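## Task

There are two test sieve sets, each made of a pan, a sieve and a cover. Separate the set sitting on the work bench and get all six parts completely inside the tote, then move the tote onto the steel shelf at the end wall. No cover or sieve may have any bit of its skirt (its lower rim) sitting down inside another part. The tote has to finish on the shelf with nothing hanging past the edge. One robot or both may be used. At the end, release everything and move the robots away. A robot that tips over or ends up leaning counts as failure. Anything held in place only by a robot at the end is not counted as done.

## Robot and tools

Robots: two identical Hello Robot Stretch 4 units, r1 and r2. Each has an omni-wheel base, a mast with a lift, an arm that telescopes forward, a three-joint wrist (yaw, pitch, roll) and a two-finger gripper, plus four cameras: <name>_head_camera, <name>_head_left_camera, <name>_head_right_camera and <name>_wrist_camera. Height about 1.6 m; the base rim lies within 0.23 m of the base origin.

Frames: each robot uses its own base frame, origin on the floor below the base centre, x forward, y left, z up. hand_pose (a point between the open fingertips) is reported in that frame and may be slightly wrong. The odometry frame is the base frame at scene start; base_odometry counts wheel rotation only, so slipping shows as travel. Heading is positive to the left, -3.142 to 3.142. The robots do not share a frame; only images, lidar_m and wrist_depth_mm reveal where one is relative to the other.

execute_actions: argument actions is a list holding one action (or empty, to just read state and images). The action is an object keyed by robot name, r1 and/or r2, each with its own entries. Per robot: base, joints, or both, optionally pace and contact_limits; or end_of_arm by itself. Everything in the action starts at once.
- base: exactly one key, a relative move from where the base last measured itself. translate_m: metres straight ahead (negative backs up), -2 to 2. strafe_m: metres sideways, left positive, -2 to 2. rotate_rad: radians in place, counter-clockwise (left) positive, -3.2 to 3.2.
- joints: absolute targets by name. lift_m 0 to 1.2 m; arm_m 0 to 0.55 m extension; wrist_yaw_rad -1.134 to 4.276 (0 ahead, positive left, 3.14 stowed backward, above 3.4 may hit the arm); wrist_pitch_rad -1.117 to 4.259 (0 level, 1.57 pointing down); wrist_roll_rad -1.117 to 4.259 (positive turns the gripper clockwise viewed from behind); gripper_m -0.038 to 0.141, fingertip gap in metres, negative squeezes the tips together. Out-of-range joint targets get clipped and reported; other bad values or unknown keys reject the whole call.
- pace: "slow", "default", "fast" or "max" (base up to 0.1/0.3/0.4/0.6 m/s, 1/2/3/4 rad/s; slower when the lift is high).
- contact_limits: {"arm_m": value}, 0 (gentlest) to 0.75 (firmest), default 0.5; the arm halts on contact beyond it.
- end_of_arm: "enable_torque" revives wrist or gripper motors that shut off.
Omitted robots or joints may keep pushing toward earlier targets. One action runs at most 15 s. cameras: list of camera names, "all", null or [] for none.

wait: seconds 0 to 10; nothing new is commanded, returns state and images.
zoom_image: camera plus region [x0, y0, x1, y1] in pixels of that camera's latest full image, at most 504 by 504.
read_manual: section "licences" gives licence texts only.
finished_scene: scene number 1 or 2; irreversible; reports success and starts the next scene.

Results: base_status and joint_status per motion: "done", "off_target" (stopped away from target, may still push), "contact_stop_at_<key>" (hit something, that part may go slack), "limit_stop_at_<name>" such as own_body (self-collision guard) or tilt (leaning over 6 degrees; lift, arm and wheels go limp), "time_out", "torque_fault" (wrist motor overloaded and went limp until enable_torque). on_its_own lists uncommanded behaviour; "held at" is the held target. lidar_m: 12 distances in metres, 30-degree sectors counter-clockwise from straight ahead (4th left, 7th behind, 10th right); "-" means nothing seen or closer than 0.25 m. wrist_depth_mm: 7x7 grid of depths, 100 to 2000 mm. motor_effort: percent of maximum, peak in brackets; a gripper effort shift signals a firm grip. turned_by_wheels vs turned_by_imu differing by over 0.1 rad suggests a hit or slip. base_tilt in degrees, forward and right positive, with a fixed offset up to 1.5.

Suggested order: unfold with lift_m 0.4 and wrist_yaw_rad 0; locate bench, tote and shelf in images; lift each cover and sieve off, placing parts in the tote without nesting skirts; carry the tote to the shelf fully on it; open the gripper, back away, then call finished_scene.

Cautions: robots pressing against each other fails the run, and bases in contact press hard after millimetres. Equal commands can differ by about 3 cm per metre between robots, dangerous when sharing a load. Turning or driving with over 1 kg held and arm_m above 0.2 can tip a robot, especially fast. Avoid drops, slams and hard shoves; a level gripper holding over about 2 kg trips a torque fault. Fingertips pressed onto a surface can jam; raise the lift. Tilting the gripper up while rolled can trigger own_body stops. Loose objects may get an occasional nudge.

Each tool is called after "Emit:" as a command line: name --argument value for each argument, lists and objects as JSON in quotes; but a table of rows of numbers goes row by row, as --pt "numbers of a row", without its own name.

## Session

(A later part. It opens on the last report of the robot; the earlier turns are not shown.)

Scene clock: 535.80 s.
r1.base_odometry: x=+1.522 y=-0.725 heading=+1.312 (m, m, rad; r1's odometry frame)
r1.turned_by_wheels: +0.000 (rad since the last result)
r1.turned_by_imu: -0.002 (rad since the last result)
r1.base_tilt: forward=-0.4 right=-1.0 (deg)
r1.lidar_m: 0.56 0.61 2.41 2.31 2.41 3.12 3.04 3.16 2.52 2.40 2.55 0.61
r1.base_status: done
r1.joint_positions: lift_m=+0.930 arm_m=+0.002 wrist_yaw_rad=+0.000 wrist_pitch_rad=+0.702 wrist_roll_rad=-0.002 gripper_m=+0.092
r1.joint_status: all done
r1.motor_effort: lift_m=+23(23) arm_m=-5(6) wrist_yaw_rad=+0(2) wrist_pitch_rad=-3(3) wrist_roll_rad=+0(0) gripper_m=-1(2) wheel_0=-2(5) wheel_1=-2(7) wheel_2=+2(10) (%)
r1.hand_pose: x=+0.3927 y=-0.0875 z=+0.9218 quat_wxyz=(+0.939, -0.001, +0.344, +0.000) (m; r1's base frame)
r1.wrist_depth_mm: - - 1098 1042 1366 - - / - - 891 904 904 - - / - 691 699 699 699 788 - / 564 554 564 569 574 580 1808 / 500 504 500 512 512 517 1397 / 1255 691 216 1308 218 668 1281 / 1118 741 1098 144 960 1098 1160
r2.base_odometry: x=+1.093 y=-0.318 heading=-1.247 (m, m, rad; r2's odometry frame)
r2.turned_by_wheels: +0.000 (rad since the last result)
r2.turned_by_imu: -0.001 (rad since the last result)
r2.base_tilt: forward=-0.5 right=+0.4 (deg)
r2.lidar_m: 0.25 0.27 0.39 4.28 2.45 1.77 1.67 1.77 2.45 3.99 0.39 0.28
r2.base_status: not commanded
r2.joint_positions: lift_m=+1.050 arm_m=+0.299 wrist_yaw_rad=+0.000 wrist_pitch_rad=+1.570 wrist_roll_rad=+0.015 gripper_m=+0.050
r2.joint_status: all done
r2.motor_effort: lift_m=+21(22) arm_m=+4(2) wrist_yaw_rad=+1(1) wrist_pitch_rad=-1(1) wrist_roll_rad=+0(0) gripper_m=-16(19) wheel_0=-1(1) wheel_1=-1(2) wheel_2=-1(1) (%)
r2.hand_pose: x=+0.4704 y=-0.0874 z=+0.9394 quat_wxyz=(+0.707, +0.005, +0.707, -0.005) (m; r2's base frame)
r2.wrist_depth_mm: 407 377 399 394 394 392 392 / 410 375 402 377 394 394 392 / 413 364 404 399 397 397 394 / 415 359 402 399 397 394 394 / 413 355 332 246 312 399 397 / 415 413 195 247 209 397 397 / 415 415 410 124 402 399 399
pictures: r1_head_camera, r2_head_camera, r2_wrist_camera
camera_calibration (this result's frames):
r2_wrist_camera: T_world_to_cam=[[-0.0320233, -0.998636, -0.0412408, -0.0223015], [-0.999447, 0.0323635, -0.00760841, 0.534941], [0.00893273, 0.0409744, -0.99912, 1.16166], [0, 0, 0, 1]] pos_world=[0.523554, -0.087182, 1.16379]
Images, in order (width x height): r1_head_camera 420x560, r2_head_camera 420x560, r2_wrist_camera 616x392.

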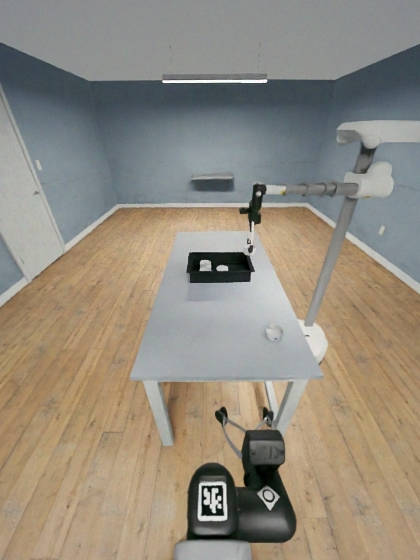

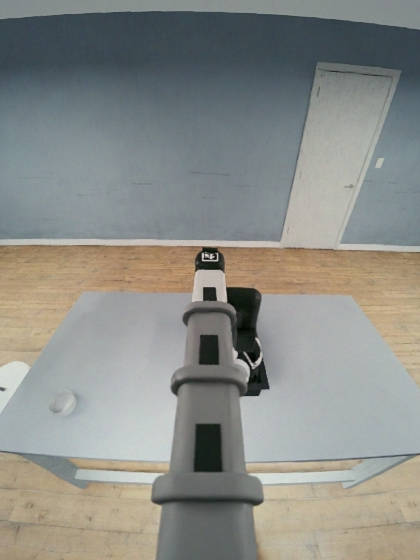

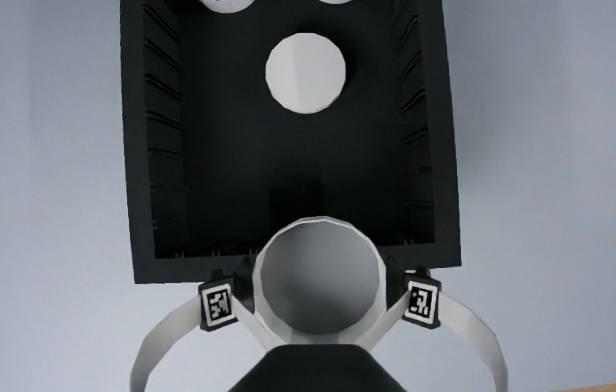

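Emit:
execute_actions --actions '[{"r1": {"base": {"strafe_m": 0.75}, "joints": {"lift_m": 0.9}, "pace": "fast"}, "r2": {"base": {"strafe_m": -0.013}, "joints": {"arm_m": 0.372}}}]' --cameras '["r2_wrist_camera"]'

Scene clock: 558.43 s.
r1.base_odometry: x=+0.797 y=-0.532 heading=+1.312 (m, m, rad; r1's odometry frame)
r1.turned_by_wheels: +0.000 (rad since the last result)
r1.turned_by_imu: +0.001 (rad since the last result)
r1.base_tilt: forward=-0.4 right=-1.0 (deg)
r1.lidar_m: 1.72 2.22 1.62 1.53 1.62 2.26 3.03 3.13 3.27 3.17 0.81 0.71
r1.base_status: done
r1.joint_positions: lift_m=+0.900 arm_m=+0.002 wrist_yaw_rad=+0.000 wrist_pitch_rad=+0.702 wrist_roll_rad=-0.002 gripper_m=+0.092
r1.joint_status: all done
r1.motor_effort: lift_m=+19(19) arm_m=-5(5) wrist_yaw_rad=+0(1) wrist_pitch_rad=-4(3) wrist_roll_rad=+0(1) gripper_m=-2(2) wheel_0=+0(10) wheel_1=+1(11) wheel_2=+0(1) (%)
r1.hand_pose: x=+0.3927 y=-0.0875 z=+0.8921 quat_wxyz=(+0.939, -0.001, +0.344, +0.000) (m; r1's base frame)
r1.wrist_depth_mm: - - - - 1708 1098 960 / - - - - - 917 878 / - - - - - 866 668 / 1756 1708 1661 1708 1756 1618 549 / 1397 1430 1464 1464 1430 1499 564 / 1229 1229 216 1229 220 1205 1205 / 1098 1060 1098 144 1098 723 1138
r2.base_odometry: x=+1.080 y=-0.322 heading=-1.247 (m, m, rad; r2's odometry frame)
r2.turned_by_wheels: +0.000 (rad since the last result)
r2.turned_by_imu: -0.002 (rad since the last result)
r2.base_tilt: forward=-0.5 right=+0.4 (deg)
r2.lidar_m: 0.25 0.26 0.40 4.29 2.43 1.77 1.68 1.78 2.44 3.97 0.41 0.27
r2.base_status: done
r2.joint_positions: lift_m=+1.050 arm_m=+0.371 wrist_yaw_rad=+0.000 wrist_pitch_rad=+1.570 wrist_roll_rad=+0.015 gripper_m=+0.050
r2.joint_status: all done
r2.motor_effort: lift_m=+22(21) arm_m=+4(4) wrist_yaw_rad=+1(0) wrist_pitch_rad=-1(2) wrist_roll_rad=+0(1) gripper_m=-15(19) wheel_0=+1(7) wheel_1=+0(9) wheel_2=-1(3) (%)
r2.hand_pose: x=+0.5424 y=-0.0874 z=+0.9394 quat_wxyz=(+0.707, +0.005, +0.707, -0.005) (m; r2's base frame)
r2.wrist_depth_mm: 407 347 375 377 375 394 389 / 410 347 399 397 389 392 392 / 413 370 402 375 368 394 394 / 413 366 402 399 394 397 392 / 415 355 404 247 312 399 394 / 415 351 195 246 209 399 397 / 418 413 320 124 315 399 397
pictures: r2_wrist_camera
camera_calibration (this result's frames):
r2_wrist_camera: T_world_to_cam=[[-0.0320659, -0.998635, -0.0412378, -0.0199762], [-0.999447, 0.0324023, -0.00751524, 0.606793], [0.00884118, 0.040974, -0.999121, 1.16107], [0, 0, 0, 1]] pos_world=[0.595551, -0.087184, 1.16378]
Images, in order (width x height): r2_wrist_camera 616x392.

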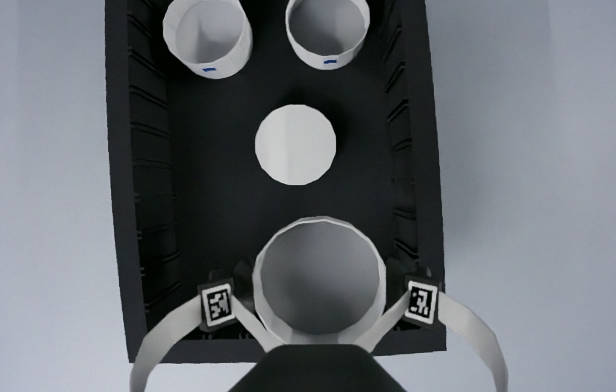

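Emit:
execute_actions --actions '[{"r1": {"base": {"translate_m": 1.2}, "pace": "fast"}, "r2": {"base": {"strafe_m": 0.008}, "joints": {"lift_m": 0.93}}}]' --cameras '["r2_wrist_camera", "r1_head_camera"]'

Scene clock: 571.13 s.
r1.base_odometry: x=+1.105 y=+0.627 heading=+1.312 (m, m, rad; r1's odometry frame)
r1.turned_by_wheels: +0.000 (rad since the last result)
r1.turned_by_imu: +0.002 (rad since the last result)
r1.base_tilt: forward=-0.4 right=-1.0 (deg)
r1.lidar_m: 4.11 2.18 1.60 1.52 1.63 2.24 - 0.62 0.47 0.41 0.45 0.63
r1.base_status: done
r1.joint_positions: lift_m=+0.900 arm_m=+0.002 wrist_yaw_rad=+0.000 wrist_pitch_rad=+0.702 wrist_roll_rad=-0.002 gripper_m=+0.092
r1.joint_status: not commanded
r1.motor_effort: lift_m=+19(19) arm_m=-5(5) wrist_yaw_rad=+0(1) wrist_pitch_rad=-3(5) wrist_roll_rad=-1(0) gripper_m=-2(2) wheel_0=+0(8) wheel_1=+3(8) wheel_2=+0(10) (%)
r1.hand_pose: x=+0.3927 y=-0.0875 z=+0.8921 quat_wxyz=(+0.939, -0.001, +0.344, +0.000) (m; r1's base frame)
r1.wrist_depth_mm: - - - - - - - / - - - - - - - / - - - - - - 661 / 1661 1708 1708 1708 1808 1661 549 / 1464 1464 1430 1430 1499 1397 1366 / 1229 1255 215 1229 219 1229 1255 / 1138 1060 1118 144 1078 1078 1118
r2.base_odometry: x=+1.088 y=-0.319 heading=-1.247 (m, m, rad; r2's odometry frame)
r2.turned_by_wheels: +0.000 (rad since the last result)
r2.turned_by_imu: -0.002 (rad since the last result)
r2.base_tilt: forward=-0.4 right=+0.3 (deg)
r2.lidar_m: 0.25 0.27 0.37 4.29 2.44 1.76 1.66 1.78 2.42 3.97 0.40 0.30
r2.base_status: done
r2.joint_positions: lift_m=+0.930 arm_m=+0.371 wrist_yaw_rad=+0.000 wrist_pitch_rad=+1.570 wrist_roll_rad=+0.015 gripper_m=+0.050
r2.joint_status: all done
r2.motor_effort: lift_m=+14(18) arm_m=+4(4) wrist_yaw_rad=+1(1) wrist_pitch_rad=-1(2) wrist_roll_rad=+1(0) gripper_m=-16(16) wheel_0=+0(5) wheel_1=+0(3) wheel_2=+0(1) (%)
r2.hand_pose: x=+0.5424 y=-0.0874 z=+0.8200 quat_wxyz=(+0.707, +0.005, +0.707, -0.005) (m; r2's base frame)
r2.wrist_depth_mm: 212 281 278 277 274 190 273 / 209 282 279 256 274 195 273 / 208 282 281 256 276 189 274 / 206 282 282 279 277 193 276 / 202 283 282 247 278 196 277 / 200 267 195 247 208 190 277 / 200 239 282 124 253 191 278
pictures: r1_head_camera, r2_wrist_camera
camera_calibration (this result's frames):
r2_wrist_camera: T_world_to_cam=[[-0.0320657, -0.998635, -0.0412378, -0.0248997], [-0.999447, 0.0324021, -0.00751524, 0.605898], [0.00884117, 0.040974, -0.999121, 1.04178], [0, 0, 0, 1]] pos_world=[0.595554, -0.087184, 1.04439]
Images, in order (width x height): r1_head_camera 420x560, r2_wrist_camera 616x392.

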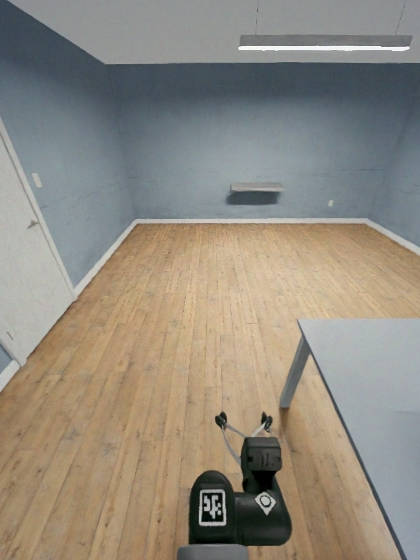

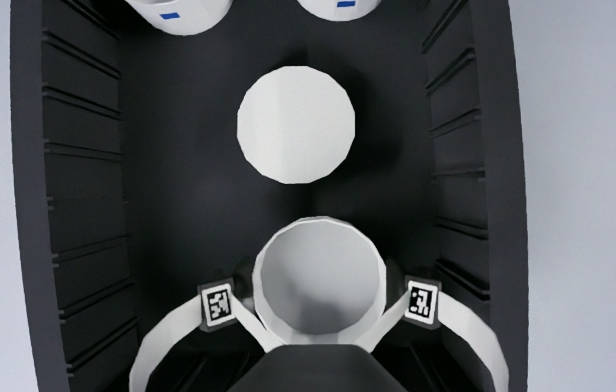

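Emit:
execute_actions --actions '[{"r1": {"base": {"rotate_rad": -1.571}}, "r2": {"joints": {"lift_m": 0.912}, "pace": "slow"}}]' --cameras '["r2_wrist_camera", "r1_head_camera", "r1_wrist_camera"]'

Scene clock: 580.10 s.
r1.base_odometry: x=+1.105 y=+0.627 heading=-0.258 (m, m, rad; r1's odometry frame)
r1.turned_by_wheels: -1.570 (rad since the last result)
r1.turned_by_imu: -1.604 (rad since the last result)
r1.base_tilt: forward=-0.4 right=-1.0 (deg)
r1.lidar_m: 0.42 0.45 0.62 4.11 2.15 1.62 1.52 1.61 2.24 4.20 0.62 0.43
r1.base_status: done
r1.joint_positions: lift_m=+0.900 arm_m=+0.002 wrist_yaw_rad=+0.000 wrist_pitch_rad=+0.702 wrist_roll_rad=-0.002 gripper_m=+0.092
r1.joint_status: not commanded
r1.motor_effort: lift_m=+19(19) arm_m=-5(5) wrist_yaw_rad=+0(2) wrist_pitch_rad=-3(3) wrist_roll_rad=-1(1) gripper_m=-2(2) wheel_0=+1(6) wheel_1=+3(9) wheel_2=+4(12) (%)
r1.hand_pose: x=+0.3927 y=-0.0874 z=+0.8921 quat_wxyz=(+0.939, -0.001, +0.344, +0.000) (m; r1's base frame)
r1.wrist_depth_mm: - - - - - - - / 831 683 750 820 842 842 - / 504 554 591 634 647 647 661 / 469 473 496 521 521 521 525 / 430 430 430 439 442 439 442 / 366 368 215 382 218 375 379 / 1060 345 345 144 351 347 715
r2.base_odometry: x=+1.088 y=-0.319 heading=-1.247 (m, m, rad; r2's odometry frame)
r2.turned_by_wheels: +0.000 (rad since the last result)
r2.turned_by_imu: -0.001 (rad since the last result)
r2.base_tilt: forward=-0.5 right=+0.3 (deg)
r2.lidar_m: 0.25 0.28 0.39 4.27 2.44 1.76 1.69 1.79 2.48 4.01 0.40 0.29
r2.base_status: not commanded
r2.joint_positions: lift_m=+0.913 arm_m=+0.371 wrist_yaw_rad=+0.000 wrist_pitch_rad=+1.571 wrist_roll_rad=+0.015 gripper_m=+0.050
r2.joint_status: all done
r2.motor_effort: lift_m=+11(12) arm_m=+4(4) wrist_yaw_rad=+1(1) wrist_pitch_rad=-2(4) wrist_roll_rad=-1(0) gripper_m=-12(17) wheel_0=+1(0) wheel_1=+0(0) wheel_2=+0(0) (%)
r2.hand_pose: x=+0.5421 y=-0.0874 z=+0.8022 quat_wxyz=(+0.707, +0.005, +0.707, -0.005) (m; r2's base frame)
r2.wrist_depth_mm: 212 264 263 260 258 175 257 / 210 266 263 240 258 181 257 / 208 265 264 239 260 187 258 / 206 266 265 262 260 192 258 / 203 266 266 246 262 196 259 / 198 267 193 246 208 174 262 / 198 239 267 124 256 174 262
pictures: r1_head_camera, r1_wrist_camera, r2_wrist_camera
camera_calibration (this result's frames):
r1_wrist_camera: T_world_to_cam=[[0.00924789, -0.999884, 0.0121423, -0.102275], [-0.612148, -0.0152625, -0.790596, 1.00418], [0.790689, -0.00012154, -0.612217, 0.46244], [0, 0, 0, 1]] pos_world=[0.250004, -0.0868801, 1.07825]
r2_wrist_camera: T_world_to_cam=[[-0.0321035, -0.998635, -0.0412083, -0.0256441], [-0.999453, 0.0324021, -0.00659712, 0.604769], [0.00792335, 0.040974, -0.999129, 1.02453], [0, 0, 0, 1]] pos_world=[0.595497, -0.087184, 1.02657]
Images, in order (width x height): r1_head_camera 420x560, r1_wrist_camera 616x392, r2_wrist_camera 616x392.

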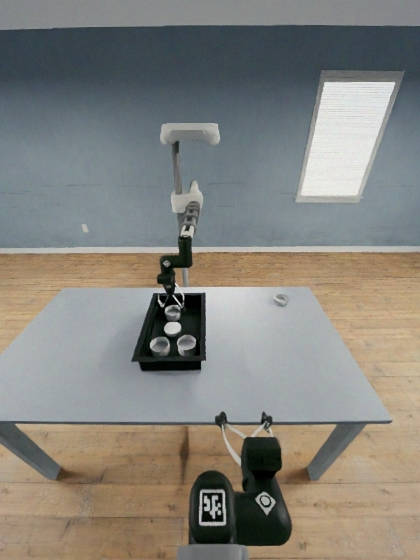

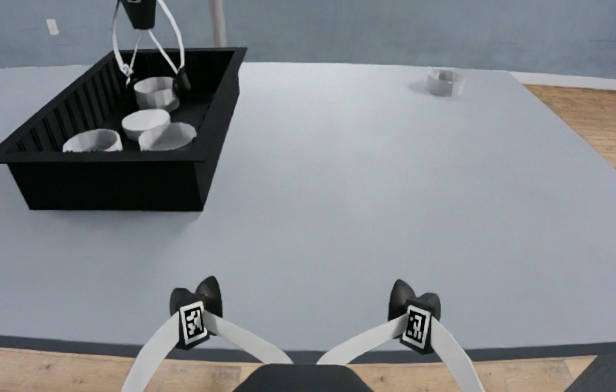

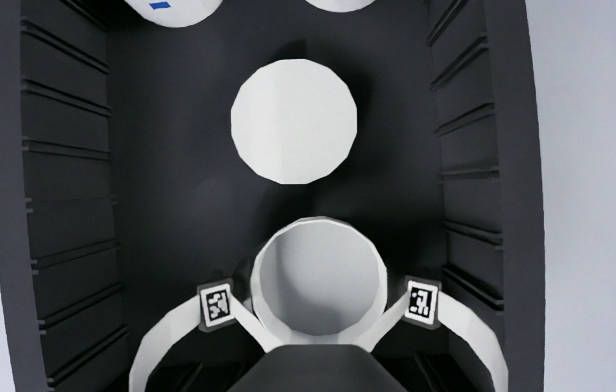

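Emit:
execute_actions --actions '[{"r2": {"joints": {"gripper_m": 0.088}, "pace": "slow"}}]' --cameras '["r2_wrist_camera"]'

Emit:
execute_actions --actions '[{"r2": {"joints": {"lift_m": 1.03}}}]' --cameras '["r2_wrist_camera"]'

Scene clock: 588.53 s.
r1.base_odometry: x=+1.105 y=+0.627 heading=-0.258 (m, m, rad; r1's odometry frame)
r1.turned_by_wheels: +0.000 (rad since the last result)
r1.turned_by_imu: -0.001 (rad since the last result)
r1.base_tilt: forward=-0.4 right=-1.0 (deg)
r1.lidar_m: 0.40 0.43 0.62 4.11 2.18 1.61 1.52 1.61 2.25 4.19 0.60 0.44
r1.base_status: not commanded
r1.joint_positions: lift_m=+0.900 arm_m=+0.002 wrist_yaw_rad=+0.000 wrist_pitch_rad=+0.702 wrist_roll_rad=-0.002 gripper_m=+0.092
r1.joint_status: not commanded
r1.motor_effort: lift_m=+20(19) arm_m=-5(5) wrist_yaw_rad=+0(1) wrist_pitch_rad=-4(4) wrist_roll_rad=+0(1) gripper_m=-3(1) wheel_0=+1(1) wheel_1=+4(3) wheel_2=+4(4) (%)
r1.hand_pose: x=+0.3927 y=-0.0874 z=+0.8921 quat_wxyz=(+0.939, -0.001, +0.344, +0.000) (m; r1's base frame)
r1.wrist_depth_mm: - - - - - - - / 842 691 732 809 842 866 - / 504 564 591 640 640 647 661 / 473 477 504 521 521 525 525 / 421 430 433 439 436 439 436 / 366 370 215 377 219 375 377 / 1060 347 343 144 349 349 707
r2.base_odometry: x=+1.088 y=-0.319 heading=-1.247 (m, m, rad; r2's odometry frame)
r2.turned_by_wheels: +0.000 (rad since the last result)
r2.turned_by_imu: -0.001 (rad since the last result)
r2.base_tilt: forward=-0.4 right=+0.4 (deg)
r2.lidar_m: 0.25 0.26 0.37 4.29 2.43 1.78 1.68 1.76 2.46 4.00 0.38 0.26
r2.base_status: not commanded
r2.joint_positions: lift_m=+0.912 arm_m=+0.371 wrist_yaw_rad=+0.000 wrist_pitch_rad=+1.570 wrist_roll_rad=+0.015 gripper_m=+0.088
r2.joint_status: all done
r2.motor_effort: lift_m=+13(13) arm_m=+4(5) wrist_yaw_rad=+2(1) wrist_pitch_rad=-2(5) wrist_roll_rad=-1(0) gripper_m=-2(12) wheel_0=+0(0) wheel_1=+0(0) wheel_2=-1(1) (%)
r2.hand_pose: x=+0.5423 y=-0.0874 z=+0.8021 quat_wxyz=(+0.707, +0.005, +0.707, -0.005) (m; r2's base frame)
r2.wrist_depth_mm: 212 263 260 259 256 175 255 / 209 264 262 237 257 182 255 / 208 265 262 239 259 187 256 / 206 266 264 262 259 192 257 / 202 266 264 244 259 196 172 / 198 267 194 246 213 178 172 / 197 242 266 120 260 173 260
pictures: r2_wrist_camera
camera_calibration (this result's frames):
r2_wrist_camera: T_world_to_cam=[[-0.0322884, -0.998628, -0.0412274, -0.0255288], [-0.999442, 0.0326116, -0.00719129, 0.605411], [0.00852591, 0.0409722, -0.999124, 1.02406], [0, 0, 0, 1]] pos_world=[0.595518, -0.0871952, 1.02646]
Images, in order (width x height): r2_wrist_camera 616x392.

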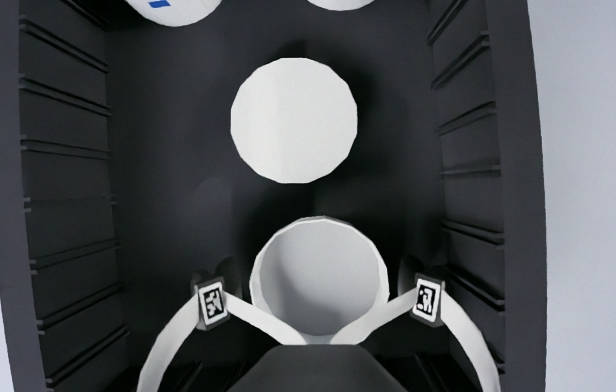

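Scene clock: 590.07 s.
r1.base_odometry: x=+1.105 y=+0.627 heading=-0.258 (m, m, rad; r1's odometry frame)
r1.turned_by_wheels: +0.000 (rad since the last result)
r1.turned_by_imu: +0.000 (rad since the last result)
r1.base_tilt: forward=-0.4 right=-1.0 (deg)
r1.lidar_m: 0.41 0.41 0.64 4.11 2.19 1.59 1.55 1.63 2.23 4.21 0.61 0.45
r1.base_status: not commanded
r1.joint_positions: lift_m=+0.900 arm_m=+0.002 wrist_yaw_rad=+0.000 wrist_pitch_rad=+0.702 wrist_roll_rad=-0.002 gripper_m=+0.092
r1.joint_status: not commanded
r1.motor_effort: lift_m=+19(19) arm_m=-5(5) wrist_yaw_rad=+0(1) wrist_pitch_rad=-4(3) wrist_roll_rad=+0(1) gripper_m=-2(2) wheel_0=+1(1) wheel_1=+3(3) wheel_2=+4(4) (%)
r1.hand_pose: x=+0.3927 y=-0.0874 z=+0.8921 quat_wxyz=(+0.939, -0.001, +0.344, +0.000) (m; r1's base frame)
r1.wrist_depth_mm: - - - - - - - / 820 741 759 820 831 866 - / 504 559 585 634 640 654 668 / 477 473 496 517 521 521 525 / 427 427 433 436 442 439 439 / 364 366 216 373 219 377 375 / 1025 347 345 144 349 345 723
r2.base_odometry: x=+1.088 y=-0.319 heading=-1.247 (m, m, rad; r2's odometry frame)
r2.turned_by_wheels: +0.000 (rad since the last result)
r2.turned_by_imu: +0.000 (rad since the last result)
r2.base_tilt: forward=-0.4 right=+0.3 (deg)
r2.lidar_m: 0.25 0.28 0.39 4.30 2.45 1.76 1.69 1.76 2.44 4.01 0.42 0.28
r2.base_status: not commanded
r2.joint_positions: lift_m=+1.030 arm_m=+0.371 wrist_yaw_rad=+0.000 wrist_pitch_rad=+1.570 wrist_roll_rad=+0.015 gripper_m=+0.088
r2.joint_status: all done
r2.motor_effort: lift_m=+22(24) arm_m=+4(4) wrist_yaw_rad=+2(2) wrist_pitch_rad=-1(1) wrist_roll_rad=+0(2) gripper_m=+1(1) wheel_0=+0(0) wheel_1=+0(0) wheel_2=-1(1) (%)
r2.hand_pose: x=+0.5423 y=-0.0874 z=+0.9194 quat_wxyz=(+0.707, +0.005, +0.707, -0.005) (m; r2's base frame)
r2.wrist_depth_mm: 389 327 357 359 349 370 370 / 389 329 382 377 375 373 373 / 392 327 382 357 375 375 373 / 392 345 384 379 377 375 375 / 394 336 384 364 377 379 375 / 397 327 194 364 213 379 377 / 394 345 300 120 294 379 377
pictures: r2_wrist_camera
camera_calibration (this result's frames):
r2_wrist_camera: T_world_to_cam=[[-0.0322882, -0.998628, -0.0412274, -0.020693], [-0.999442, 0.0326114, -0.00719141, 0.606257], [0.00852602, 0.0409722, -0.999124, 1.14125], [0, 0, 0, 1]] pos_world=[0.595521, -0.0871952, 1.14376]
Images, in order (width x height): r2_wrist_camera 616x392.

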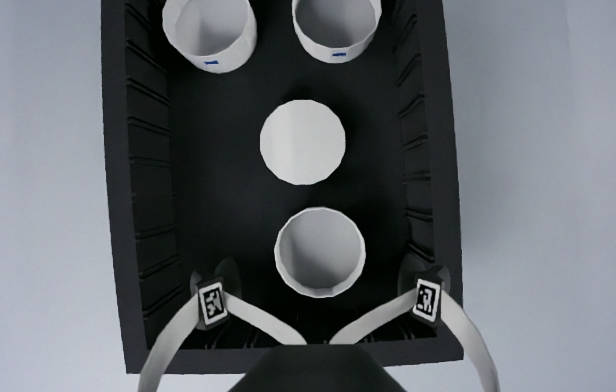

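Emit:
execute_actions --actions '[{"r1": {"base": {"translate_m": 0.18}, "joints": {"lift_m": 1.05, "wrist_yaw_rad": 1.57, "wrist_pitch_rad": 1.07, "gripper_m": 0.08}}, "r2": {"base": {"strafe_m": 0.583}, "joints": {"arm_m": 0.254, "gripper_m": 0.105}}}]' --cameras '["r2_wrist_camera", "r1_wrist_camera", "r1_head_camera"]'

Scene clock: 660.77 s.
r1.base_odometry: x=+1.279 y=+0.581 heading=-0.258 (m, m, rad; r1's odometry frame)
r1.turned_by_wheels: +0.000 (rad since the last result)
r1.turned_by_imu: -0.001 (rad since the last result)
r1.base_tilt: forward=-0.4 right=-1.0 (deg)
r1.lidar_m: 0.25 0.25 0.34 4.10 2.40 1.78 1.69 1.80 2.49 4.21 0.35 0.25
r1.base_status: done
r1.joint_positions: lift_m=+1.050 arm_m=+0.001 wrist_yaw_rad=+1.570 wrist_pitch_rad=+1.071 wrist_roll_rad=-0.002 gripper_m=+0.080
r1.joint_status: all done
r1.motor_effort: lift_m=+24(26) arm_m=-5(5) wrist_yaw_rad=+1(6) wrist_pitch_rad=+0(0) wrist_roll_rad=-1(1) gripper_m=-2(2) wheel_0=+0(8) wheel_1=+3(6) wheel_2=+0(9) (%)
r1.hand_pose: x=+0.2600 y=+0.1382 z=+0.9748 quat_wxyz=(+0.608, -0.361, +0.360, +0.608) (m; r1's base frame)
r1.wrist_depth_mm: 1863 1863 1863 715 699 691 707 / 1618 1661 1708 647 621 627 627 / 1464 1499 1537 580 559 564 564 / 1336 1336 1430 530 508 504 424 / 1281 1281 1255 480 469 452 439 / 1138 1182 216 449 217 421 418 / 1060 1060 1060 143 399 332 387
r2.base_odometry: x=+1.641 y=-0.134 heading=-1.247 (m, m, rad; r2's odometry frame)
r2.turned_by_wheels: +0.000 (rad since the last result)
r2.turned_by_imu: -0.002 (rad since the last result)
r2.base_tilt: forward=-0.4 right=+0.3 (deg)
r2.lidar_m: 0.25 0.28 3.82 3.70 2.48 1.74 1.67 1.78 2.47 1.11 0.40 0.27
r2.base_status: done
r2.joint_positions: lift_m=+1.030 arm_m=+0.255 wrist_yaw_rad=+0.000 wrist_pitch_rad=+1.570 wrist_roll_rad=+0.015 gripper_m=+0.105
r2.joint_status: all done
r2.motor_effort: lift_m=+21(22) arm_m=-5(5) wrist_yaw_rad=+2(2) wrist_pitch_rad=-2(2) wrist_roll_rad=-1(1) gripper_m=-3(3) wheel_0=+1(8) wheel_1=+0(8) wheel_2=-1(4) (%)
r2.hand_pose: x=+0.4259 y=-0.0874 z=+0.9194 quat_wxyz=(+0.707, +0.005, +0.707, -0.005) (m; r2's base frame)
r2.wrist_depth_mm: 1182 387 382 379 377 373 368 / 1205 387 382 379 377 373 373 / 1182 389 384 377 379 375 373 / 1205 389 387 382 379 375 375 / 1205 392 387 382 379 377 375 / 1182 392 204 384 382 377 377 / 1205 394 389 121 384 382 379
pictures: r1_head_camera, r1_wrist_camera, r2_wrist_camera
camera_calibration (this result's frames):
r1_wrist_camera: T_world_to_cam=[[0.999898, 0.0118594, 0.00794832, -0.269728], [0.0142605, -0.856092, -0.516627, 0.678027], [0.000677605, 0.516688, -0.856174, 0.989851], [0, 0, 0, 1]] pos_world=[0.259361, 0.0722083, 1.19992]
r2_wrist_camera: T_world_to_cam=[[-0.0321237, -0.998633, -0.0412312, -0.0245182], [-0.999447, 0.0324517, -0.00730972, 0.489991], [0.00863775, 0.0409736, -0.999123, 1.14222], [0, 0, 0, 1]] pos_world=[0.479066, -0.0871867, 1.14379]
Images, in order (width x height): r1_head_camera 420x560, r1_wrist_camera 616x392, r2_wrist_camera 616x392.

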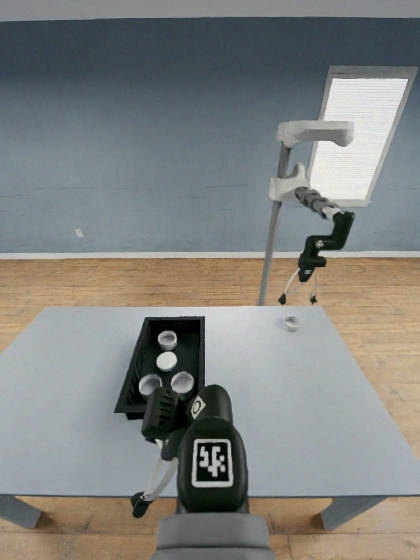

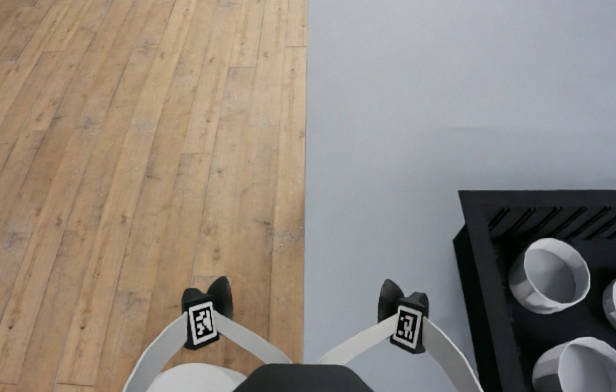

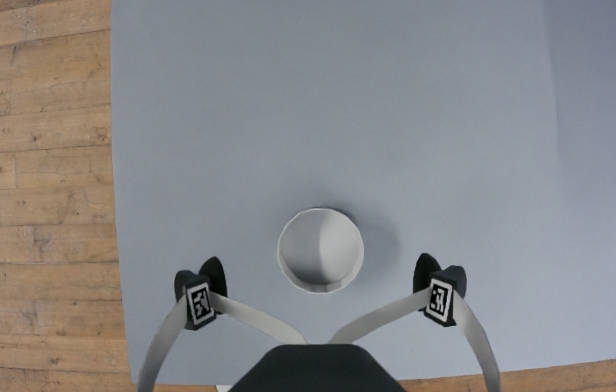

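Emit:
execute_actions --actions '[{"r1": {"base": {"strafe_m": 0.023}, "joints": {"arm_m": 0.19}}, "r2": {"joints": {"lift_m": 0.905}}}]' --cameras '[]'

Emit:
execute_actions --actions '[{"r2": {"joints": {"gripper_m": 0.05}, "pace": "slow"}}]' --cameras '["r2_wrist_camera", "r1_wrist_camera", "r1_head_camera"]'

Scene clock: 675.43 s.
r1.base_odometry: x=+1.284 y=+0.604 heading=-0.258 (m, m, rad; r1's odometry frame)
r1.turned_by_wheels: +0.000 (rad since the last result)
r1.turned_by_imu: -0.001 (rad since the last result)
r1.base_tilt: forward=-0.4 right=-1.0 (deg)
r1.lidar_m: 0.25 0.26 0.32 4.07 2.44 1.81 1.71 1.83 2.49 4.21 0.36 0.26
r1.base_status: done
r1.joint_positions: lift_m=+1.050 arm_m=+0.189 wrist_yaw_rad=+1.570 wrist_pitch_rad=+1.071 wrist_roll_rad=-0.002 gripper_m=+0.080
r1.joint_status: all done
r1.motor_effort: lift_m=+23(24) arm_m=+6(4) wrist_yaw_rad=+0(0) wrist_pitch_rad=+0(1) wrist_roll_rad=+0(1) gripper_m=-2(3) wheel_0=+3(8) wheel_1=-2(11) wheel_2=+0(3) (%)
r1.hand_pose: x=+0.4475 y=+0.1382 z=+0.9748 quat_wxyz=(+0.608, -0.361, +0.360, +0.608) (m; r1's base frame)
r1.wrist_depth_mm: 1863 1808 691 676 691 691 691 / 1708 1661 615 621 615 621 627 / 1537 1499 564 564 554 554 564 / 1366 1366 508 504 512 508 512 / 1255 1255 466 442 424 449 452 / 1160 1160 216 424 218 424 415 / 1098 640 402 143 389 382 394
r2.base_odometry: x=+1.641 y=-0.134 heading=-1.247 (m, m, rad; r2's odometry frame)
r2.turned_by_wheels: +0.000 (rad since the last result)
r2.turned_by_imu: -0.001 (rad since the last result)
r2.base_tilt: forward=-0.4 right=+0.3 (deg)
r2.lidar_m: 0.25 0.27 3.87 3.71 2.45 1.76 1.67 1.74 2.45 1.11 0.39 0.29
r2.base_status: not commanded
r2.joint_positions: lift_m=+0.905 arm_m=+0.255 wrist_yaw_rad=+0.000 wrist_pitch_rad=+1.570 wrist_roll_rad=+0.015 gripper_m=+0.105
r2.joint_status: all done
r2.motor_effort: lift_m=+13(22) arm_m=-4(4) wrist_yaw_rad=+1(1) wrist_pitch_rad=-2(1) wrist_roll_rad=-2(1) gripper_m=-1(3) wheel_0=+1(1) wheel_1=+0(0) wheel_2=-1(1) (%)
r2.hand_pose: x=+0.4258 y=-0.0874 z=+0.7951 quat_wxyz=(+0.707, +0.005, +0.707, -0.005) (m; r2's base frame)
r2.wrist_depth_mm: 260 259 257 255 253 251 - / 262 259 257 256 253 251 250 / 263 260 258 256 255 252 252 / 264 262 259 257 255 253 251 / 264 262 260 256 256 254 253 / 265 264 204 256 225 254 253 / 266 265 263 121 257 255 254
pictures: none
No camera images: the call's "cameras" was empty. Leave "cameras" out to get every camera's image.

Scene clock: 677.83 s.
r1.base_odometry: x=+1.284 y=+0.604 heading=-0.258 (m, m, rad; r1's odometry frame)
r1.turned_by_wheels: +0.000 (rad since the last result)
r1.turned_by_imu: -0.001 (rad since the last result)
r1.base_tilt: forward=-0.4 right=-1.0 (deg)
r1.lidar_m: 0.25 0.27 0.36 4.07 2.44 1.79 1.72 1.81 2.49 4.23 0.37 0.25
r1.base_status: not commanded
r1.joint_positions: lift_m=+1.050 arm_m=+0.189 wrist_yaw_rad=+1.570 wrist_pitch_rad=+1.071 wrist_roll_rad=-0.002 gripper_m=+0.080
r1.joint_status: not commanded
r1.motor_effort: lift_m=+24(23) arm_m=+6(6) wrist_yaw_rad=+0(1) wrist_pitch_rad=+0(1) wrist_roll_rad=+0(0) gripper_m=-4(3) wheel_0=+2(2) wheel_1=-2(2) wheel_2=+0(0) (%)
r1.hand_pose: x=+0.4475 y=+0.1382 z=+0.9748 quat_wxyz=(+0.608, -0.361, +0.360, +0.608) (m; r1's base frame)
r1.wrist_depth_mm: 1921 1863 691 683 683 699 699 / 1756 1661 615 609 621 621 627 / 1464 1464 559 554 559 564 559 / 1308 1397 508 512 512 517 512 / 1255 1255 466 445 427 452 449 / 1160 1098 214 424 219 424 415 / 1078 647 399 143 389 387 397
r2.base_odometry: x=+1.641 y=-0.134 heading=-1.247 (m, m, rad; r2's odometry frame)
r2.turned_by_wheels: +0.000 (rad since the last result)
r2.turned_by_imu: -0.001 (rad since the last result)
r2.base_tilt: forward=-0.5 right=+0.3 (deg)
r2.lidar_m: 0.25 0.25 3.88 3.71 2.43 1.76 1.68 1.76 2.48 1.12 0.36 0.25
r2.base_status: not commanded
r2.joint_positions: lift_m=+0.905 arm_m=+0.255 wrist_yaw_rad=+0.000 wrist_pitch_rad=+1.570 wrist_roll_rad=+0.015 gripper_m=+0.050
r2.joint_status: all done
r2.motor_effort: lift_m=+14(13) arm_m=-4(4) wrist_yaw_rad=+2(1) wrist_pitch_rad=+0(0) wrist_roll_rad=+0(1) gripper_m=-18(15) wheel_0=+1(1) wheel_1=+0(0) wheel_2=-1(1) (%)
r2.hand_pose: x=+0.4258 y=-0.0874 z=+0.7951 quat_wxyz=(+0.707, +0.005, +0.707, -0.005) (m; r2's base frame)
r2.wrist_depth_mm: 260 257 257 254 252 250 - / 262 258 257 255 253 252 250 / 263 260 258 255 254 252 251 / 264 262 258 256 255 253 251 / 264 262 259 255 254 254 253 / 266 264 192 256 210 254 253 / 266 265 262 119 257 255 253
pictures: r1_head_camera, r1_wrist_camera, r2_wrist_camera
camera_calibration (this result's frames):
r1_wrist_camera: T_world_to_cam=[[0.999896, 0.0120644, 0.00794739, -0.457227], [0.0144355, -0.856125, -0.516567, 0.675216], [0.00057191, 0.516627, -0.85621, 0.989807], [0, 0, 0, 1]] pos_world=[0.446866, 0.0722241, 1.19991]
r2_wrist_camera: T_world_to_cam=[[-0.0321233, -0.998633, -0.0412312, -0.0296463], [-0.999447, 0.0324513, -0.00730972, 0.489079], [0.00863773, 0.0409736, -0.999123, 1.01796], [0, 0, 0, 1]] pos_world=[0.479063, -0.0871866, 1.01942]
Images, in order (width x height): r1_head_camera 420x560, r1_wrist_camera 616x392, r2_wrist_camera 616x392.

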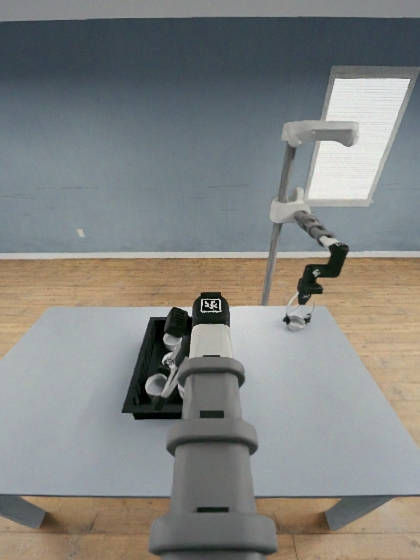

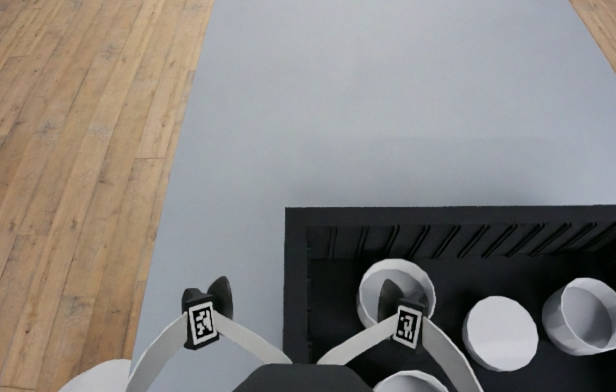

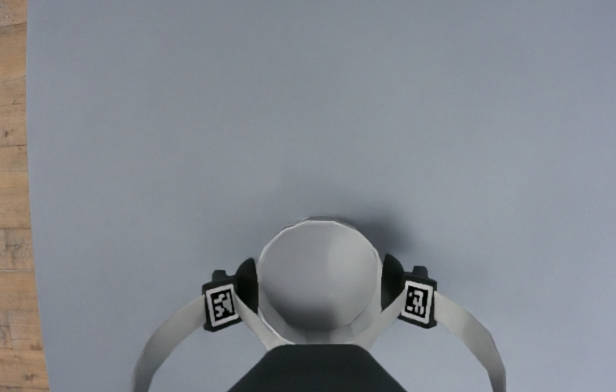

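Emit:
execute_actions --actions '[{"r1": {"joints": {"arm_m": 0.178, "gripper_m": 0.06}}, "r2": {"joints": {"gripper_m": 0.09}}}]' --cameras '[]'

Emit:
execute_actions --actions '[{"r2": {"joints": {"lift_m": 0.898}, "pace": "slow"}}]' --cameras '[]'

Emit:
execute_actions --actions '[{"r2": {"joints": {"gripper_m": 0.05}, "pace": "slow"}}]' --cameras '["r2_wrist_camera", "r1_wrist_camera"]'

Scene clock: 687.17 s.
r1.base_odometry: x=+1.284 y=+0.604 heading=-0.258 (m, m, rad; r1's odometry frame)
r1.turned_by_wheels: +0.000 (rad since the last result)
r1.turned_by_imu: -0.001 (rad since the last result)
r1.base_tilt: forward=-0.4 right=-1.0 (deg)
r1.lidar_m: 0.25 0.26 0.35 4.05 2.44 1.77 1.72 1.81 2.49 4.23 0.37 0.26
r1.base_status: not commanded
r1.joint_positions: lift_m=+1.050 arm_m=+0.179 wrist_yaw_rad=+1.570 wrist_pitch_rad=+1.071 wrist_roll_rad=-0.002 gripper_m=+0.060
r1.joint_status: all done
r1.motor_effort: lift_m=+23(24) arm_m=-5(5) wrist_yaw_rad=+0(0) wrist_pitch_rad=+0(0) wrist_roll_rad=+0(0) gripper_m=-3(5) wheel_0=+3(3) wheel_1=-2(2) wheel_2=+0(0) (%)
r1.hand_pose: x=+0.4374 y=+0.1382 z=+0.9748 quat_wxyz=(+0.608, -0.361, +0.360, +0.608) (m; r1's base frame)
r1.wrist_depth_mm: 1863 1921 715 691 691 699 691 / 1661 1661 627 621 621 621 627 / 1499 1499 559 554 554 564 564 / 1397 1336 508 512 508 517 508 / 1205 1255 466 413 421 452 452 / 1182 1182 213 424 224 427 415 / 1078 866 394 143 379 389 392
r2.base_odometry: x=+1.641 y=-0.134 heading=-1.247 (m, m, rad; r2's odometry frame)
r2.turned_by_wheels: +0.000 (rad since the last result)
r2.turned_by_imu: -0.001 (rad since the last result)
r2.base_tilt: forward=-0.5 right=+0.3 (deg)
r2.lidar_m: 0.25 0.27 3.87 3.71 2.47 1.77 1.68 1.77 2.41 1.08 0.39 0.29
r2.base_status: not commanded
r2.joint_positions: lift_m=+0.905 arm_m=+0.255 wrist_yaw_rad=+0.000 wrist_pitch_rad=+1.571 wrist_roll_rad=+0.015 gripper_m=+0.090
r2.joint_status: all done
r2.motor_effort: lift_m=+14(13) arm_m=-4(4) wrist_yaw_rad=+2(1) wrist_pitch_rad=-2(4) wrist_roll_rad=+0(1) gripper_m=-1(13) wheel_0=+1(1) wheel_1=+0(0) wheel_2=-1(0) (%)
r2.hand_pose: x=+0.4257 y=-0.0874 z=+0.7951 quat_wxyz=(+0.707, +0.005, +0.707, -0.005) (m; r2's base frame)
r2.wrist_depth_mm: 262 259 257 254 253 250 - / 262 260 257 255 253 251 250 / 263 260 258 255 255 252 251 / 264 262 259 256 256 253 251 / 265 262 260 256 255 254 253 / 266 264 200 257 213 254 253 / 266 265 262 120 258 256 254
pictures: none
No camera images: the call's "cameras" was empty. Leave "cameras" out to get every camera's image.

Scene clock: 687.83 s.
r1.base_odometry: x=+1.284 y=+0.604 heading=-0.258 (m, m, rad; r1's odometry frame)
r1.turned_by_wheels: +0.000 (rad since the last result)
r1.turned_by_imu: +0.000 (rad since the last result)
r1.base_tilt: forward=-0.4 right=-1.0 (deg)
r1.lidar_m: 0.25 0.25 0.35 4.06 2.44 1.80 1.71 1.79 2.48 4.22 0.33 0.26
r1.base_status: not commanded
r1.joint_positions: lift_m=+1.050 arm_m=+0.179 wrist_yaw_rad=+1.570 wrist_pitch_rad=+1.071 wrist_roll_rad=-0.002 gripper_m=+0.060
r1.joint_status: not commanded
r1.motor_effort: lift_m=+23(24) arm_m=-5(5) wrist_yaw_rad=-1(0) wrist_pitch_rad=+0(0) wrist_roll_rad=-1(0) gripper_m=-2(3) wheel_0=+2(2) wheel_1=-2(2) wheel_2=+0(0) (%)
r1.hand_pose: x=+0.4374 y=+0.1382 z=+0.9748 quat_wxyz=(+0.608, -0.361, +0.360, +0.608) (m; r1's base frame)
r1.wrist_depth_mm: 1863 1808 715 683 683 707 699 / 1661 1661 627 609 615 627 615 / 1499 1537 554 554 559 569 569 / 1336 1366 504 512 512 512 517 / 1281 1255 462 418 424 455 449 / 1160 1182 213 418 224 421 421 / 1098 878 397 143 382 389 394
r2.base_odometry: x=+1.641 y=-0.134 heading=-1.247 (m, m, rad; r2's odometry frame)
r2.turned_by_wheels: +0.000 (rad since the last result)
r2.turned_by_imu: +0.000 (rad since the last result)
r2.base_tilt: forward=-0.5 right=+0.3 (deg)
r2.lidar_m: 0.25 0.26 3.84 3.71 2.44 1.78 1.68 1.78 2.42 1.13 0.40 0.28
r2.base_status: not commanded
r2.joint_positions: lift_m=+0.898 arm_m=+0.255 wrist_yaw_rad=+0.000 wrist_pitch_rad=+1.570 wrist_roll_rad=+0.015 gripper_m=+0.090
r2.joint_status: all done
r2.motor_effort: lift_m=+13(11) arm_m=-4(4) wrist_yaw_rad=+1(2) wrist_pitch_rad=-2(2) wrist_roll_rad=-1(1) gripper_m=+0(2) wheel_0=+1(1) wheel_1=+0(0) wheel_2=-1(1) (%)
r2.hand_pose: x=+0.4257 y=-0.0874 z=+0.7881 quat_wxyz=(+0.707, +0.005, +0.707, -0.005) (m; r2's base frame)
r2.wrist_depth_mm: 254 252 250 248 246 244 - / 255 253 250 249 246 244 243 / 255 253 251 249 247 245 244 / 256 254 252 250 248 246 245 / 257 256 253 249 248 247 246 / 258 256 200 250 213 248 247 / 258 258 255 120 251 248 -
pictures: none
No camera images: the call's "cameras" was empty. Leave "cameras" out to get every camera's image.

Scene clock: 689.67 s.
r1.base_odometry: x=+1.284 y=+0.604 heading=-0.258 (m, m, rad; r1's odometry frame)
r1.turned_by_wheels: +0.000 (rad since the last result)
r1.turned_by_imu: +0.000 (rad since the last result)
r1.base_tilt: forward=-0.4 right=-1.0 (deg)
r1.lidar_m: 0.25 0.25 0.34 4.06 2.44 1.78 1.73 1.84 2.50 4.21 0.34 0.26
r1.base_status: not commanded
r1.joint_positions: lift_m=+1.050 arm_m=+0.179 wrist_yaw_rad=+1.570 wrist_pitch_rad=+1.071 wrist_roll_rad=-0.002 gripper_m=+0.060
r1.joint_status: not commanded
r1.motor_effort: lift_m=+24(24) arm_m=-5(5) wrist_yaw_rad=+1(0) wrist_pitch_rad=+0(0) wrist_roll_rad=+0(0) gripper_m=-4(3) wheel_0=+3(3) wheel_1=-2(2) wheel_2=+0(0) (%)
r1.hand_pose: x=+0.4374 y=+0.1382 z=+0.9748 quat_wxyz=(+0.608, -0.361, +0.360, +0.608) (m; r1's base frame)
r1.wrist_depth_mm: 1863 1863 707 683 691 699 707 / 1708 1618 640 621 621 621 634 / 1499 1537 554 559 554 559 559 / 1366 1366 508 508 504 517 508 / 1255 1255 469 418 427 452 445 / 1138 1182 215 418 224 421 421 / 1078 878 397 143 384 389 397
r2.base_odometry: x=+1.641 y=-0.134 heading=-1.247 (m, m, rad; r2's odometry frame)
r2.turned_by_wheels: +0.000 (rad since the last result)
r2.turned_by_imu: +0.000 (rad since the last result)
r2.base_tilt: forward=-0.4 right=+0.2 (deg)
r2.lidar_m: 0.26 0.26 3.84 3.72 2.46 1.75 1.68 1.79 2.49 1.10 0.41 0.27
r2.base_status: not commanded
r2.joint_positions: lift_m=+0.898 arm_m=+0.255 wrist_yaw_rad=+0.000 wrist_pitch_rad=+1.570 wrist_roll_rad=+0.015 gripper_m=+0.050
r2.joint_status: all done
r2.motor_effort: lift_m=+14(13) arm_m=-4(4) wrist_yaw_rad=+2(1) wrist_pitch_rad=-2(1) wrist_roll_rad=-1(1) gripper_m=-14(15) wheel_0=+1(1) wheel_1=+0(0) wheel_2=-1(1) (%)
r2.hand_pose: x=+0.4257 y=-0.0874 z=+0.7881 quat_wxyz=(+0.707, +0.005, +0.707, -0.005) (m; r2's base frame)
r2.wrist_depth_mm: 253 251 249 247 245 243 - / 254 252 250 248 247 244 242 / 255 253 251 249 247 244 243 / 256 254 252 249 248 246 245 / 257 255 253 244 249 246 246 / 258 256 194 245 207 248 246 / 259 257 255 123 250 247 -
pictures: r1_wrist_camera, r2_wrist_camera
camera_calibration (this result's frames):
r1_wrist_camera: T_world_to_cam=[[0.999896, 0.0120641, 0.00794737, -0.447182], [0.0144352, -0.856125, -0.516567, 0.675361], [0.000572034, 0.516627, -0.85621, 0.989813], [0, 0, 0, 1]] pos_world=[0.43682, 0.072224, 1.19991]
r2_wrist_camera: T_world_to_cam=[[-0.0321356, -0.998633, -0.0412218, -0.02994], [-0.999449, 0.0324514, -0.00701531, 0.488693], [0.00834343, 0.0409736, -0.999125, 1.01111], [0, 0, 0, 1]] pos_world=[0.479025, -0.0871867, 1.01242]
Images, in order (width x height): r1_wrist_camera 616x392, r2_wrist_camera 616x392.

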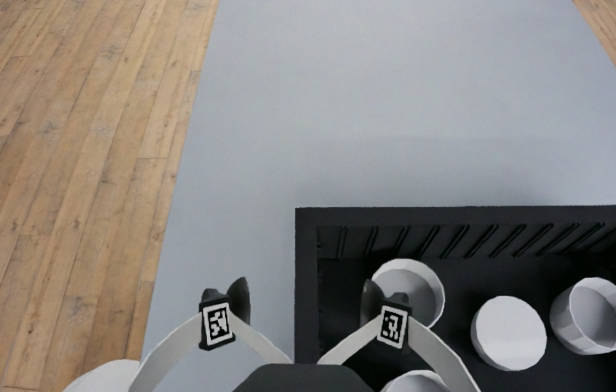

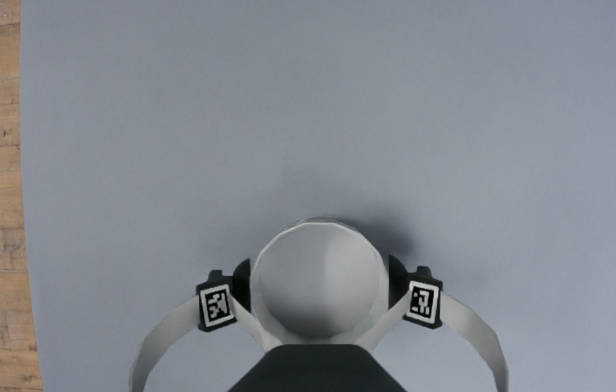

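Emit:
execute_actions --actions '[{"r2": {"joints": {"lift_m": 1.03}}}]' --cameras '[]'

Emit:
execute_actions --actions '[{"r2": {"base": {"strafe_m": -0.49}, "joints": {"arm_m": 0.424}}}]' --cameras '["r2_wrist_camera", "r1_wrist_camera"]'

Scene clock: 695.60 s.
r1.base_odometry: x=+1.284 y=+0.604 heading=-0.258 (m, m, rad; r1's odometry frame)
r1.turned_by_wheels: +0.000 (rad since the last result)
r1.turned_by_imu: -0.001 (rad since the last result)
r1.base_tilt: forward=-0.4 right=-1.0 (deg)
r1.lidar_m: 0.25 0.25 0.35 4.05 2.44 1.81 1.71 1.80 2.47 4.22 0.37 0.25
r1.base_status: not commanded
r1.joint_positions: lift_m=+1.050 arm_m=+0.179 wrist_yaw_rad=+1.570 wrist_pitch_rad=+1.071 wrist_roll_rad=-0.002 gripper_m=+0.060
r1.joint_status: not commanded
r1.motor_effort: lift_m=+23(23) arm_m=-5(5) wrist_yaw_rad=+1(0) wrist_pitch_rad=-1(1) wrist_roll_rad=-2(1) gripper_m=-3(5) wheel_0=+2(2) wheel_1=-2(2) wheel_2=+0(0) (%)
r1.hand_pose: x=+0.4374 y=+0.1382 z=+0.9748 quat_wxyz=(+0.608, -0.361, +0.360, +0.608) (m; r1's base frame)
r1.wrist_depth_mm: 1863 1863 715 691 691 699 699 / 1708 1661 627 615 627 627 634 / 1430 1499 559 554 554 559 564 / 1397 1366 504 508 508 517 512 / 1229 1281 462 421 418 449 449 / 1138 1138 214 418 224 424 418 / 1078 878 394 143 379 389 399
r2.base_odometry: x=+1.641 y=-0.134 heading=-1.247 (m, m, rad; r2's odometry frame)
r2.turned_by_wheels: +0.000 (rad since the last result)
r2.turned_by_imu: -0.001 (rad since the last result)
r2.base_tilt: forward=-0.4 right=+0.3 (deg)
r2.lidar_m: 0.25 0.26 3.84 3.71 2.47 1.77 1.68 1.77 2.45 1.12 0.40 0.26
r2.base_status: not commanded
r2.joint_positions: lift_m=+1.030 arm_m=+0.255 wrist_yaw_rad=+0.000 wrist_pitch_rad=+1.570 wrist_roll_rad=+0.015 gripper_m=+0.050
r2.joint_status: all done
r2.motor_effort: lift_m=+21(23) arm_m=-4(4) wrist_yaw_rad=+2(1) wrist_pitch_rad=-2(2) wrist_roll_rad=-1(1) gripper_m=-18(19) wheel_0=+1(1) wheel_1=+0(0) wheel_2=-1(1) (%)
r2.hand_pose: x=+0.4258 y=-0.0874 z=+0.9194 quat_wxyz=(+0.707, +0.005, +0.707, -0.005) (m; r2's base frame)
r2.wrist_depth_mm: 1205 387 379 377 377 373 373 / 1182 387 384 379 375 373 370 / 1182 387 382 379 379 375 373 / 1205 389 387 382 379 377 375 / 1205 389 387 245 379 379 377 / 1205 392 193 245 207 379 377 / 1205 394 392 123 384 382 377
pictures: none
No camera images: the call's "cameras" was empty. Leave "cameras" out to get every camera's image.

Scene clock: 698.57 s.
r1.base_odometry: x=+1.284 y=+0.604 heading=-0.258 (m, m, rad; r1's odometry frame)
r1.turned_by_wheels: +0.000 (rad since the last result)
r1.turned_by_imu: -0.001 (rad since the last result)
r1.base_tilt: forward=-0.4 right=-1.0 (deg)
r1.lidar_m: 0.25 0.25 0.39 4.08 2.42 1.80 1.72 1.81 2.50 4.24 0.36 0.25
r1.base_status: not commanded
r1.joint_positions: lift_m=+1.050 arm_m=+0.179 wrist_yaw_rad=+1.570 wrist_pitch_rad=+1.071 wrist_roll_rad=-0.002 gripper_m=+0.060
r1.joint_status: not commanded
r1.motor_effort: lift_m=+23(24) arm_m=-5(5) wrist_yaw_rad=+0(0) wrist_pitch_rad=+0(0) wrist_roll_rad=-1(0) gripper_m=-4(4) wheel_0=+3(3) wheel_1=-2(2) wheel_2=+0(0) (%)
r1.hand_pose: x=+0.4374 y=+0.1382 z=+0.9748 quat_wxyz=(+0.608, -0.361, +0.360, +0.608) (m; r1's base frame)
r1.wrist_depth_mm: 1863 1808 723 691 691 691 691 / 1661 1708 634 621 615 640 627 / 1499 1499 559 554 564 554 559 / 1336 1366 508 512 508 508 517 / 1281 1308 466 415 421 449 445 / 1160 1138 214 421 223 421 421 / 1078 866 392 144 382 387 397
r2.base_odometry: x=+1.176 y=-0.290 heading=-1.247 (m, m, rad; r2's odometry frame)
r2.turned_by_wheels: +0.000 (rad since the last result)
r2.turned_by_imu: -0.001 (rad since the last result)
r2.base_tilt: forward=-0.5 right=+0.4 (deg)
r2.lidar_m: 0.25 0.29 0.41 4.21 2.45 1.78 1.69 1.77 2.42 4.05 0.41 0.25
r2.base_status: done
r2.joint_positions: lift_m=+1.030 arm_m=+0.423 wrist_yaw_rad=+0.000 wrist_pitch_rad=+1.570 wrist_roll_rad=+0.015 gripper_m=+0.050
r2.joint_status: all done
r2.motor_effort: lift_m=+22(22) arm_m=+5(2) wrist_yaw_rad=+1(2) wrist_pitch_rad=-2(1) wrist_roll_rad=-1(1) gripper_m=-17(14) wheel_0=-2(9) wheel_1=+0(9) wheel_2=-1(2) (%)
r2.hand_pose: x=+0.5944 y=-0.0874 z=+0.9194 quat_wxyz=(+0.707, +0.005, +0.707, -0.005) (m; r2's base frame)
r2.wrist_depth_mm: 389 387 377 351 370 343 283 / 389 384 377 353 357 353 285 / 392 387 373 379 377 375 287 / 392 389 357 379 353 373 290 / 392 392 345 244 353 375 293 / 397 392 194 245 206 355 287 / 394 394 392 124 355 330 290
pictures: r1_wrist_camera, r2_wrist_camera
camera_calibration (this result's frames):
r1_wrist_camera: T_world_to_cam=[[0.999896, 0.0120641, 0.00794745, -0.447182], [0.0144353, -0.856125, -0.516567, 0.675361], [0.000572089, 0.516628, -0.85621, 0.989813], [0, 0, 0, 1]] pos_world=[0.43682, 0.072224, 1.19991]
r2_wrist_camera: T_world_to_cam=[[-0.0320529, -0.998635, -0.0412391, -0.0191405], [-0.999447, 0.0323909, -0.00755348, 0.658656], [0.00887894, 0.0409741, -0.999121, 1.14059], [0, 0, 0, 1]] pos_world=[0.647551, -0.0871834, 1.14377]
Images, in order (width x height): r1_wrist_camera 616x392, r2_wrist_camera 616x392.

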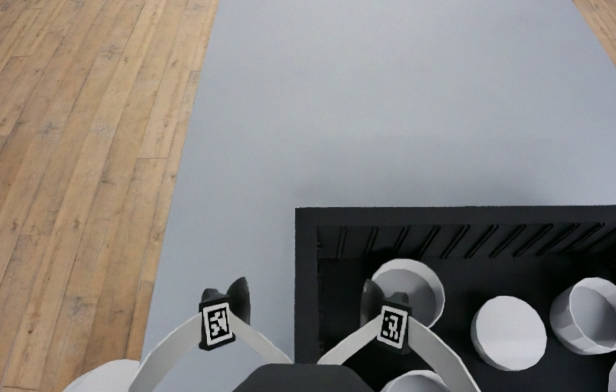

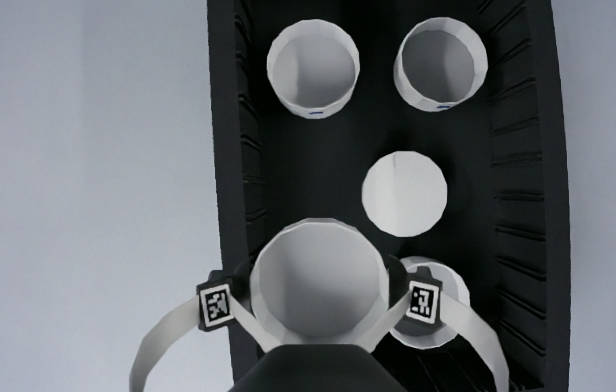

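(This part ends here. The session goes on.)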